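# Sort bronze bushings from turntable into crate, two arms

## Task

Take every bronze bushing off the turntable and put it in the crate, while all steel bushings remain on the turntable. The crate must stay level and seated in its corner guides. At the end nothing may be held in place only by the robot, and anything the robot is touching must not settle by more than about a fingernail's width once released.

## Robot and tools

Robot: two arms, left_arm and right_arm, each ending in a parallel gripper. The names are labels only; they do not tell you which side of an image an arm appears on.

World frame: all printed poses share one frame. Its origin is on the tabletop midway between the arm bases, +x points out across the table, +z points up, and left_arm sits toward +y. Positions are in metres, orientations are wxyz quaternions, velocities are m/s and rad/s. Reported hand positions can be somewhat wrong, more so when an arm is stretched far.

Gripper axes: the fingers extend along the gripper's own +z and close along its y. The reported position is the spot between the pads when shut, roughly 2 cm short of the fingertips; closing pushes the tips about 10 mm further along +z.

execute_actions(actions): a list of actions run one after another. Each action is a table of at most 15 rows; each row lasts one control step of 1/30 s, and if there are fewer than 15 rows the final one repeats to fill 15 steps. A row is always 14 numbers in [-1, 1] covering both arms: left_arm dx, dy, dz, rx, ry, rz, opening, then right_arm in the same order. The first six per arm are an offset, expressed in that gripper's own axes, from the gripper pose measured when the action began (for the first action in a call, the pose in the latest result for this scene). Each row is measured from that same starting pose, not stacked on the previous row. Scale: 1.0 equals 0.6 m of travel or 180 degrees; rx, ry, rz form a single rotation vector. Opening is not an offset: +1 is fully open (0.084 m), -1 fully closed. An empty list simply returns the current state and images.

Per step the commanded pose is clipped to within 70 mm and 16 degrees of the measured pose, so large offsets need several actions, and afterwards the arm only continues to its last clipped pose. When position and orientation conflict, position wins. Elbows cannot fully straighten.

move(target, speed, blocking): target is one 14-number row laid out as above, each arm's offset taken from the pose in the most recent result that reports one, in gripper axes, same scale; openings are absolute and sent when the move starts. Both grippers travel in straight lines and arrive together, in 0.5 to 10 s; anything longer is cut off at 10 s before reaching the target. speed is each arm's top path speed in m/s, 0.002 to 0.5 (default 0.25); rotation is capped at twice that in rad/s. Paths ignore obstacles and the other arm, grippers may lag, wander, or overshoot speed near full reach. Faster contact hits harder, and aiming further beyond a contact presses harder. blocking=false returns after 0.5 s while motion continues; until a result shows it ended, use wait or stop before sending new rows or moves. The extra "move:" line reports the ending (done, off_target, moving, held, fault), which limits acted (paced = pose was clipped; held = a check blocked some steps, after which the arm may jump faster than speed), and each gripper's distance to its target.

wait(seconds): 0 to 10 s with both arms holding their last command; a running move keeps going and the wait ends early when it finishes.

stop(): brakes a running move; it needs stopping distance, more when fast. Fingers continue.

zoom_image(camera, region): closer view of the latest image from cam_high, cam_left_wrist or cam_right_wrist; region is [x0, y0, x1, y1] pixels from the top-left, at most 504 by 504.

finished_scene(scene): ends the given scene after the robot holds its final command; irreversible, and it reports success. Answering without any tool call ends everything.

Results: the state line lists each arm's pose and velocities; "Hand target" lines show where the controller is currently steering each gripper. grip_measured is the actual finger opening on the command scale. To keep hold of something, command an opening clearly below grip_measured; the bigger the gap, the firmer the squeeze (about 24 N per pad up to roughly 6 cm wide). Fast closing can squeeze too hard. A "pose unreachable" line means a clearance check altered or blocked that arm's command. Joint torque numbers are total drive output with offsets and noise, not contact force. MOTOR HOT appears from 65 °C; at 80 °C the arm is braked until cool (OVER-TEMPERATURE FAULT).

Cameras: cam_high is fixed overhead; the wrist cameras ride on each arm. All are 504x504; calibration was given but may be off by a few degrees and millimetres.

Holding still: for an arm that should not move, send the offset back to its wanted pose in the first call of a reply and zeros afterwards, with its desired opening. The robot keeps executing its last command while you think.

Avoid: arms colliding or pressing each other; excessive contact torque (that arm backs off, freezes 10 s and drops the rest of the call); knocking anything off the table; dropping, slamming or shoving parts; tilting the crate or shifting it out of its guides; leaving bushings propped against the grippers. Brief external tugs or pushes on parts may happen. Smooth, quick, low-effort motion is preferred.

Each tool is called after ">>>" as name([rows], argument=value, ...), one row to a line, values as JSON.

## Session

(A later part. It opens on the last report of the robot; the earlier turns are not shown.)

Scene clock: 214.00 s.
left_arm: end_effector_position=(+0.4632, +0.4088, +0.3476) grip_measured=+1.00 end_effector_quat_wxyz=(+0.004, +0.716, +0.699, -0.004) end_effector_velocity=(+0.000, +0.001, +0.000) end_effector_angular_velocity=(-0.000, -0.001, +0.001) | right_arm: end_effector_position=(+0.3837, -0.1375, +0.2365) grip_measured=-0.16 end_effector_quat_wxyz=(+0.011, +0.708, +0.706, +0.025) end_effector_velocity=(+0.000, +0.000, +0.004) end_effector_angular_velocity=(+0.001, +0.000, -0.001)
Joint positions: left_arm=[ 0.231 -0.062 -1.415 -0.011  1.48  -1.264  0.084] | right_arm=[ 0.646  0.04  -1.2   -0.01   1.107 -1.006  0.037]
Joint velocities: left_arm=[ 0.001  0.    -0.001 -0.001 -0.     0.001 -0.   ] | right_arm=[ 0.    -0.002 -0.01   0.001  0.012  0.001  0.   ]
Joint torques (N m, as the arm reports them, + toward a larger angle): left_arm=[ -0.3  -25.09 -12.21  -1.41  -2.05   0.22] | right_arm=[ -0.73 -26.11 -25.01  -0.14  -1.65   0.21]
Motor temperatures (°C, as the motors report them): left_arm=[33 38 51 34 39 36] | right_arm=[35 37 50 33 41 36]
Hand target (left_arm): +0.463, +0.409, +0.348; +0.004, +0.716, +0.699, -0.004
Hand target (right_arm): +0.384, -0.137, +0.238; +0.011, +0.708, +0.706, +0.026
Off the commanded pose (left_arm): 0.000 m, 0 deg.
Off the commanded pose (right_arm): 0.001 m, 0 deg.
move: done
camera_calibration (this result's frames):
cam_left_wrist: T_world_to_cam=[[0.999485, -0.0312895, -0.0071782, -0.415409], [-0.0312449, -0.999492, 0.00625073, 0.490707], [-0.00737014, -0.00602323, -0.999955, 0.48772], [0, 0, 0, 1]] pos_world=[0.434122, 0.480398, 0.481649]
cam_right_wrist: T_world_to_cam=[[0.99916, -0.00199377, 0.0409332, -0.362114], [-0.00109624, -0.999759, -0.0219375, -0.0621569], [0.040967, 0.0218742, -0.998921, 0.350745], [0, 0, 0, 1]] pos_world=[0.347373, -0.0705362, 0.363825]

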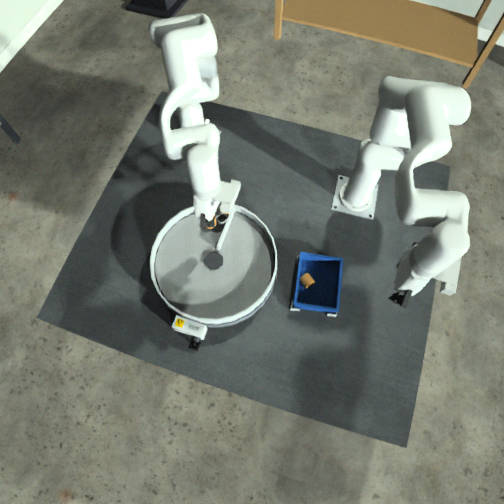

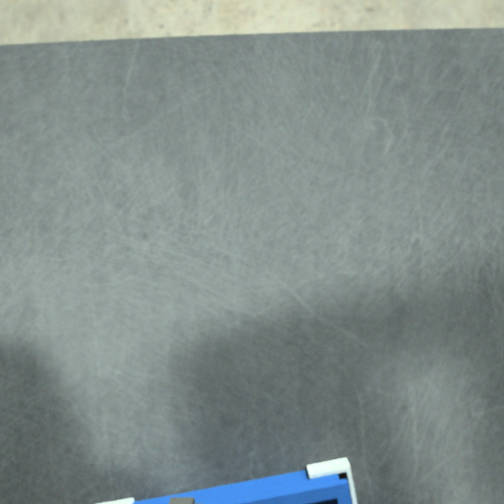

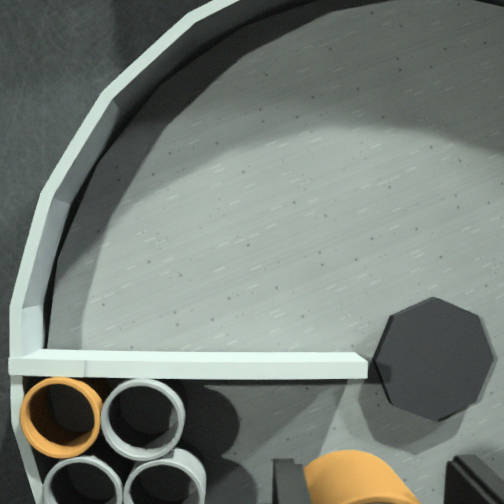

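>>> move(target=[0,0,0,0,0,0,1, 0.61,0.08,0.13,0,0,0,-1], speed=0.2)

Scene clock: 231.57 s.
left_arm: end_effector_position=(+0.4632, +0.4088, +0.3476) grip_measured=+1.00 end_effector_quat_wxyz=(+0.004, +0.716, +0.699, -0.004) end_effector_velocity=(-0.000, -0.000, -0.000) end_effector_angular_velocity=(-0.000, +0.001, +0.000) | right_arm: end_effector_position=(+0.4354, +0.2294, +0.1694) grip_measured=-0.16 end_effector_quat_wxyz=(-0.012, +0.696, +0.696, +0.177) end_effector_velocity=(-0.001, +0.001, -0.006) end_effector_angular_velocity=(-0.003, +0.001, +0.001)
Joint positions: left_arm=[ 0.231 -0.062 -1.415 -0.011  1.48  -1.264  0.084] | right_arm=[ 1.019  1.189 -2.695 -0.03   1.152 -0.634  0.037]
Joint velocities: left_arm=[-0.    -0.     0.001 -0.    -0.    -0.     0.   ] | right_arm=[ 0.002  0.009  0.001 -0.001 -0.008  0.001 -0.   ]
Joint torques (N m, as the arm reports them, + toward a larger angle): left_arm=[ -0.12 -24.83 -12.76  -1.18  -2.27   0.01] | right_arm=[ -0.9  -45.48 -25.93  -0.27  -2.19   0.23]
Motor temperatures (°C, as the motors report them): left_arm=[33 38 52 34 39 36] | right_arm=[35 37 51 33 41 36]
Hand target (left_arm): +0.463, +0.409, +0.348; +0.004, +0.716, +0.699, -0.004
Hand target (right_arm): +0.435, +0.230, +0.169; -0.012, +0.696, +0.696, +0.176
Off the commanded pose (left_arm): 0.000 m, 0 deg.
Off the commanded pose (right_arm): 0.001 m, 18 deg; orientation clipped at the last step of the last action.
elbow stopped short (right arm): the move would have taken joint 3 (elbow) straighter than the controller allows; a more bent joint 3 avoids this.
move: off_target (right_arm); limits=paced
camera_calibration (this result's frames):
cam_left_wrist: T_world_to_cam=[[0.999485, -0.0312895, -0.00717813, -0.415409], [-0.0312449, -0.999492, 0.0062507, 0.490707], [-0.00737006, -0.0060232, -0.999955, 0.48772], [0, 0, 0, 1]] pos_world=[0.434122, 0.480398, 0.481649]
cam_right_wrist: T_world_to_cam=[[0.974956, -0.0262973, 0.220839, -0.424675], [0.0335286, -0.964256, -0.262844, 0.320821], [0.219857, 0.263666, -0.939225, 0.130077], [0, 0, 0, 1]] pos_world=[0.374684, 0.263889, 0.300283]

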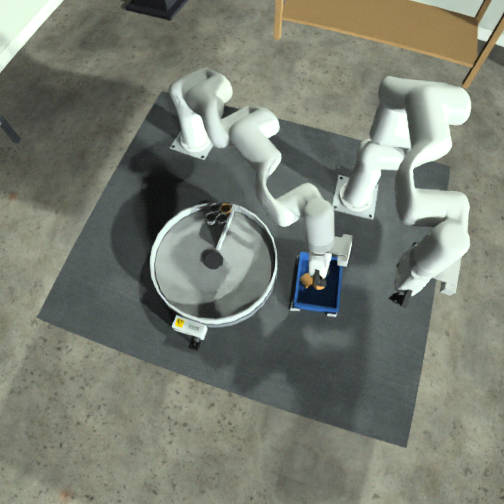

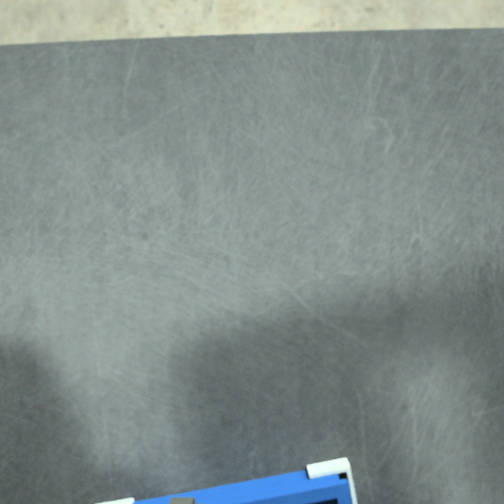

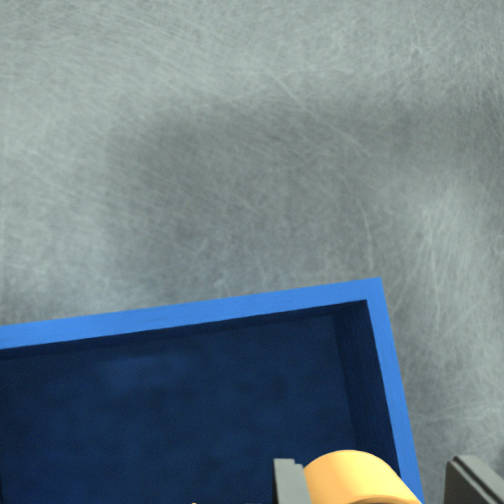

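>>> move(target=[0,0,0,0,0,0,1, 0,-0.05,0.06,0,0,0,-1], speed=0.08)

>>> move(target=[0,0,0,0,0,0,1, 0,0,0,0,0,0,0.4])

>>> move(target=[0,0,0,0,0,0,1, 0,0,-0.15,0,0,0,0.4], speed=0.15)

Scene clock: 239.90 s.
left_arm: end_effector_position=(+0.4632, +0.4088, +0.3476) grip_measured=+1.00 end_effector_quat_wxyz=(+0.004, +0.716, +0.699, -0.004) end_effector_velocity=(-0.000, +0.001, +0.000) end_effector_angular_velocity=(+0.001, -0.000, +0.001) | right_arm: end_effector_position=(+0.4145, +0.2396, +0.1293) grip_measured=-0.16 end_effector_quat_wxyz=(-0.012, +0.696, +0.696, +0.176) end_effector_velocity=(-0.002, -0.000, -0.006) end_effector_angular_velocity=(+0.004, -0.000, -0.001)
Joint positions: left_arm=[ 0.231 -0.062 -1.415 -0.011  1.48  -1.264  0.084] | right_arm=[ 1.05   1.079 -2.383 -0.046  0.951 -0.59   0.037]
Joint velocities: left_arm=[ 0.001 -0.    -0.     0.    -0.    -0.     0.   ] | right_arm=[ 0.001 -0.016  0.047  0.    -0.033  0.004 -0.   ]
Joint torques (N m, as the arm reports them, + toward a larger angle): left_arm=[  0.19 -24.98 -12.21  -1.23  -2.37   0.16] | right_arm=[ -0.54 -44.79 -26.09  -0.37  -2.14   0.31]
Motor temperatures (°C, as the motors report them): left_arm=[33 38 52 34 39 36] | right_arm=[35 38 52 33 42 36]
Hand target (left_arm): +0.463, +0.409, +0.348; +0.004, +0.716, +0.699, -0.004
Hand target (right_arm): +0.414, +0.240, +0.129; -0.012, +0.696, +0.696, +0.176
Off the commanded pose (left_arm): 0.000 m, 0 deg.
Off the commanded pose (right_arm): 0.001 m, 0 deg.
move: done
camera_calibration (this result's frames):
cam_left_wrist: T_world_to_cam=[[0.999485, -0.0312896, -0.00717848, -0.415409], [-0.031245, -0.999492, 0.00625077, 0.490707], [-0.00737042, -0.00602326, -0.999955, 0.48772], [0, 0, 0, 1]] pos_world=[0.434122, 0.480398, 0.481649]
cam_right_wrist: T_world_to_cam=[[0.975017, -0.0262704, 0.220571, -0.395171], [0.0334431, -0.964303, -0.262683, 0.320807], [0.219598, 0.263497, -0.939333, 0.0944312], [0, 0, 0, 1]] pos_world=[0.353832, 0.274091, 0.260136]

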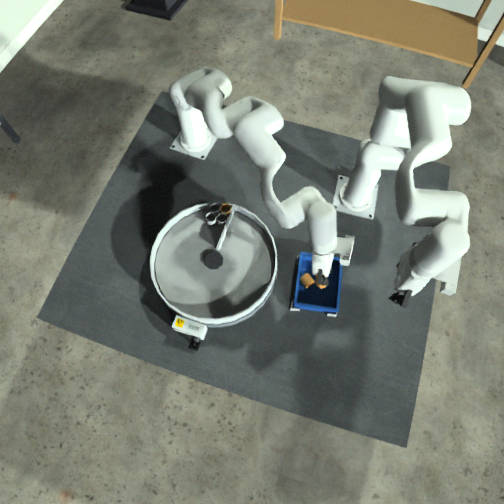

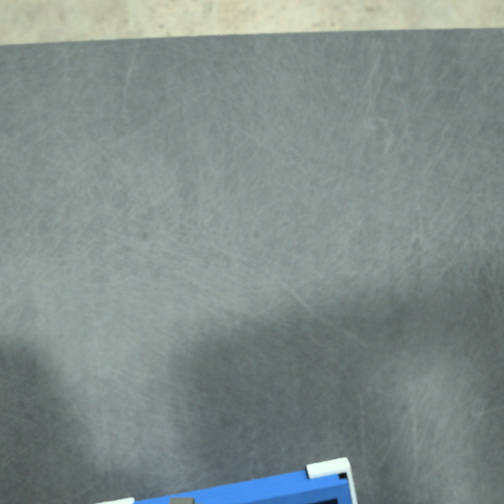

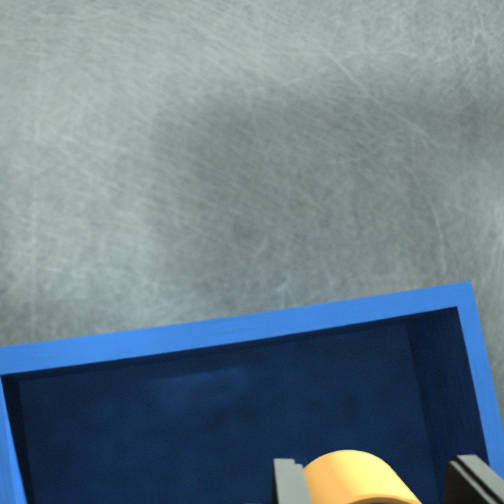

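Scene clock: 240.43 s.
left_arm: end_effector_position=(+0.4632, +0.4088, +0.3476) grip_measured=+1.00 end_effector_quat_wxyz=(+0.004, +0.716, +0.699, -0.004) end_effector_velocity=(+0.000, -0.000, -0.000) end_effector_angular_velocity=(+0.000, -0.000, -0.000) | right_arm: end_effector_position=(+0.4145, +0.2396, +0.1293) grip_measured=+0.39 end_effector_quat_wxyz=(-0.012, +0.696, +0.696, +0.176) end_effector_velocity=(+0.000, +0.000, +0.002) end_effector_angular_velocity=(+0.002, -0.002, -0.001)
Joint positions: left_arm=[ 0.231 -0.062 -1.415 -0.011  1.48  -1.264  0.084] | right_arm=[ 1.05   1.079 -2.383 -0.046  0.951 -0.59   0.061]
Joint velocities: left_arm=[-0.001 -0.     0.     0.    -0.001 -0.001  0.   ] | right_arm=[ 0.    -0.001 -0.001 -0.001 -0.001  0.001  0.   ]
Joint torques (N m, as the arm reports them, + toward a larger angle): left_arm=[ -0.3  -23.91 -12.64  -0.91  -2.2    0.23] | right_arm=[ -0.47 -44.31 -25.8   -0.38  -1.98   0.33]
Motor temperatures (°C, as the motors report them): left_arm=[33 38 52 34 39 36] | right_arm=[35 38 52 33 42 36]
Hand target (left_arm): +0.463, +0.409, +0.348; +0.004, +0.716, +0.699, -0.004
Hand target (right_arm): +0.414, +0.240, +0.129; -0.012, +0.696, +0.696, +0.176
Off the commanded pose (left_arm): 0.000 m, 0 deg.
Off the commanded pose (right_arm): 0.000 m, 0 deg.
move: done
camera_calibration (this result's frames):
cam_left_wrist: T_world_to_cam=[[0.999485, -0.0312897, -0.00717865, -0.415409], [-0.031245, -0.999492, 0.00625076, 0.490707], [-0.00737059, -0.00602324, -0.999955, 0.48772], [0, 0, 0, 1]] pos_world=[0.434122, 0.480398, 0.481649]
cam_right_wrist: T_world_to_cam=[[0.975018, -0.0262725, 0.220569, -0.39517], [0.0334393, -0.964304, -0.262678, 0.320803], [0.219597, 0.263491, -0.939335, 0.0944234], [0, 0, 0, 1]] pos_world=[0.353836, 0.27409, 0.260125]

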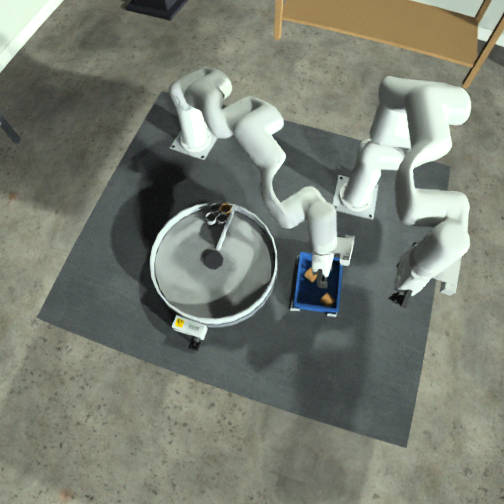

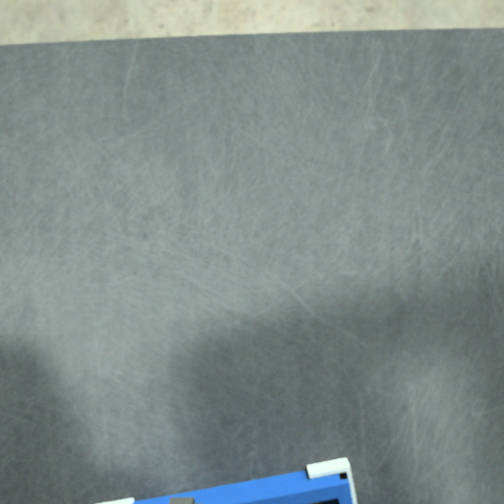

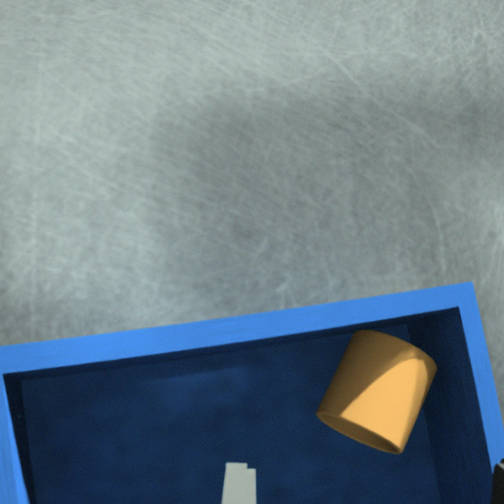

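Scene clock: 241.53 s.
left_arm: end_effector_position=(+0.4632, +0.4088, +0.3476) grip_measured=+1.00 end_effector_quat_wxyz=(+0.004, +0.716, +0.699, -0.004) end_effector_velocity=(-0.000, -0.001, -0.001) end_effector_angular_velocity=(-0.000, +0.001, -0.001) | right_arm: end_effector_position=(+0.3939, +0.2159, +0.2125) grip_measured=+0.39 end_effector_quat_wxyz=(-0.012, +0.696, +0.696, +0.175) end_effector_velocity=(+0.001, +0.002, +0.011) end_effector_angular_velocity=(+0.016, -0.010, -0.000)
Joint positions: left_arm=[ 0.231 -0.062 -1.415 -0.011  1.48  -1.264  0.084] | right_arm=[ 1.055  0.822 -2.172 -0.047  1.    -0.587  0.061]
Joint velocities: left_arm=[-0.001 -0.     0.002 -0.    -0.    -0.    -0.   ] | right_arm=[ 0.    -0.012 -0.003  0.001 -0.005  0.001  0.   ]
Joint torques (N m, as the arm reports them, + toward a larger angle): left_arm=[  0.49 -25.25 -12.15  -1.21  -2.2    0.06] | right_arm=[ -0.71 -41.89 -25.6   -0.3   -1.91   0.22]
Motor temperatures (°C, as the motors report them): left_arm=[33 38 52 34 39 36] | right_arm=[35 38 52 33 42 36]
Hand target (left_arm): +0.463, +0.409, +0.348; +0.004, +0.716, +0.699, -0.004
Hand target (right_arm): +0.394, +0.216, +0.214; -0.012, +0.696, +0.696, +0.176
Off the commanded pose (left_arm): 0.000 m, 0 deg.
Off the commanded pose (right_arm): 0.001 m, 0 deg.
move: done
camera_calibration (this result's frames):
cam_left_wrist: T_world_to_cam=[[0.999485, -0.0312897, -0.00717866, -0.415409], [-0.031245, -0.999492, 0.00625081, 0.490707], [-0.0073706, -0.00602329, -0.999955, 0.48772], [0, 0, 0, 1]] pos_world=[0.434122, 0.480398, 0.481649]
cam_right_wrist: T_world_to_cam=[[0.975236, -0.0260157, 0.219631, -0.393987], [0.0331156, -0.964686, -0.261314, 0.320386], [0.218673, 0.262116, -0.939935, 0.184155], [0, 0, 0, 1]] pos_world=[0.333351, 0.250552, 0.343347]

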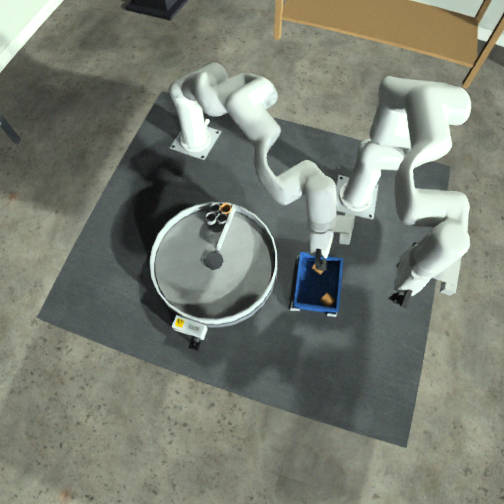

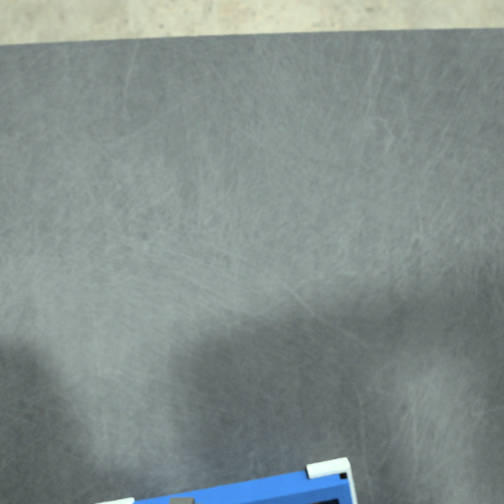

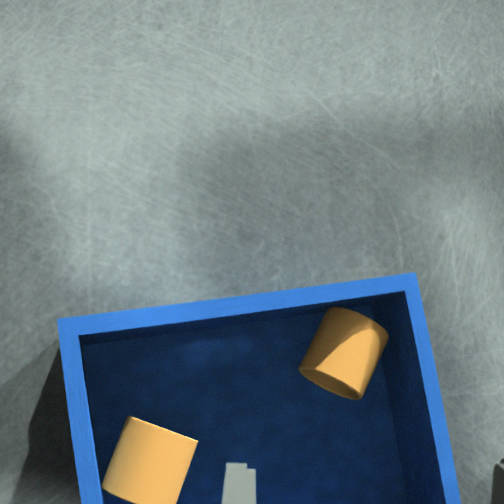

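>>> move(target=[0,0,0,0,0,0,1, -0.643,-0.053,-0.348,0.0715,-0.0848,0,0.4], speed=0.3)

Scene clock: 250.60 s.
left_arm: end_effector_position=(+0.4632, +0.4088, +0.3476) grip_measured=+1.00 end_effector_quat_wxyz=(+0.004, +0.716, +0.699, -0.004) end_effector_velocity=(-0.000, -0.000, -0.000) end_effector_angular_velocity=(-0.000, +0.001, -0.000) | right_arm: end_effector_position=(+0.3283, -0.2098, +0.3004) grip_measured=+0.39 end_effector_quat_wxyz=(+0.004, +0.707, +0.707, +0.002) end_effector_velocity=(+0.000, -0.002, +0.002) end_effector_angular_velocity=(+0.002, -0.003, -0.002)
Joint positions: left_arm=[ 0.231 -0.062 -1.415 -0.011  1.48  -1.264  0.084] | right_arm=[ 0.568 -0.233 -1.102 -0.006  1.328 -1.09   0.061]
Joint velocities: left_arm=[-0.001  0.     0.001 -0.    -0.    -0.     0.   ] | right_arm=[-0.004 -0.006  0.001  0.     0.001 -0.003 -0.   ]
Joint torques (N m, as the arm reports them, + toward a larger angle): left_arm=[  0.6  -25.25 -12.19  -1.52  -2.12   0.03] | right_arm=[ -0.32 -18.58 -24.7   -0.3   -1.29   0.29]
Motor temperatures (°C, as the motors report them): left_arm=[33 38 52 34 39 36] | right_arm=[35 39 52 33 42 36]
Hand target (left_arm): +0.463, +0.409, +0.348; +0.004, +0.716, +0.699, -0.004
Hand target (right_arm): +0.328, -0.210, +0.301; +0.004, +0.707, +0.707, +0.003
Off the commanded pose (left_arm): 0.000 m, 0 deg.
Off the commanded pose (right_arm): 0.001 m, 0 deg.
move: done
camera_calibration (this result's frames):
cam_left_wrist: T_world_to_cam=[[0.999485, -0.0312896, -0.00717861, -0.415409], [-0.031245, -0.999492, 0.00625077, 0.490707], [-0.00737055, -0.00602326, -0.999955, 0.48772], [0, 0, 0, 1]] pos_world=[0.434122, 0.480398, 0.481649]
cam_right_wrist: T_world_to_cam=[[0.999999, 0.0011993, -0.000606867, -0.296669], [0.0011998, -0.999999, 0.000831426, -0.140756], [-0.000605869, -0.000832154, -0.999999, 0.427579], [0, 0, 0, 1]] pos_world=[0.297096, -0.140044, 0.427515]

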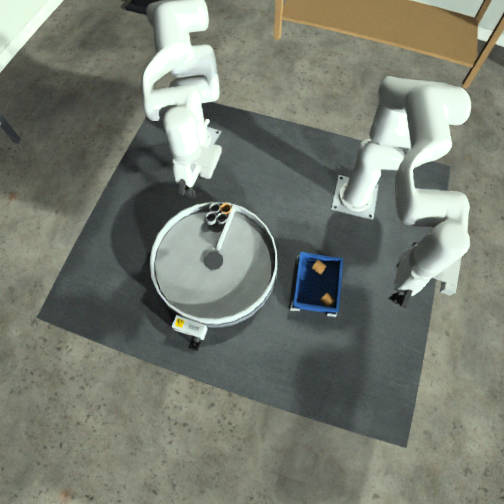

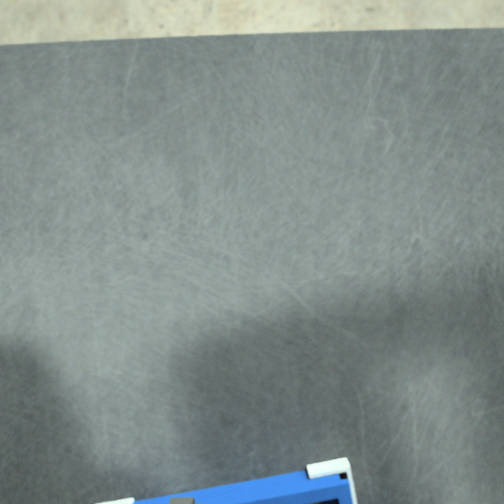

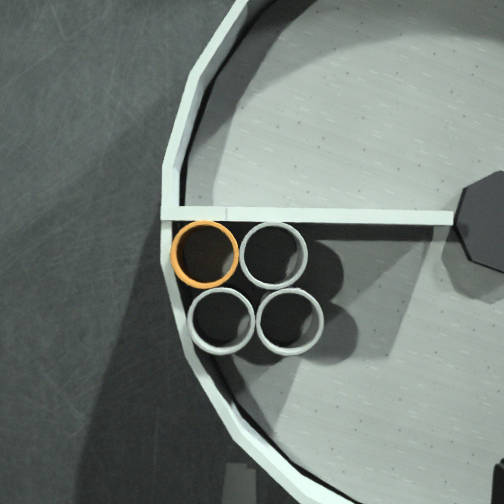

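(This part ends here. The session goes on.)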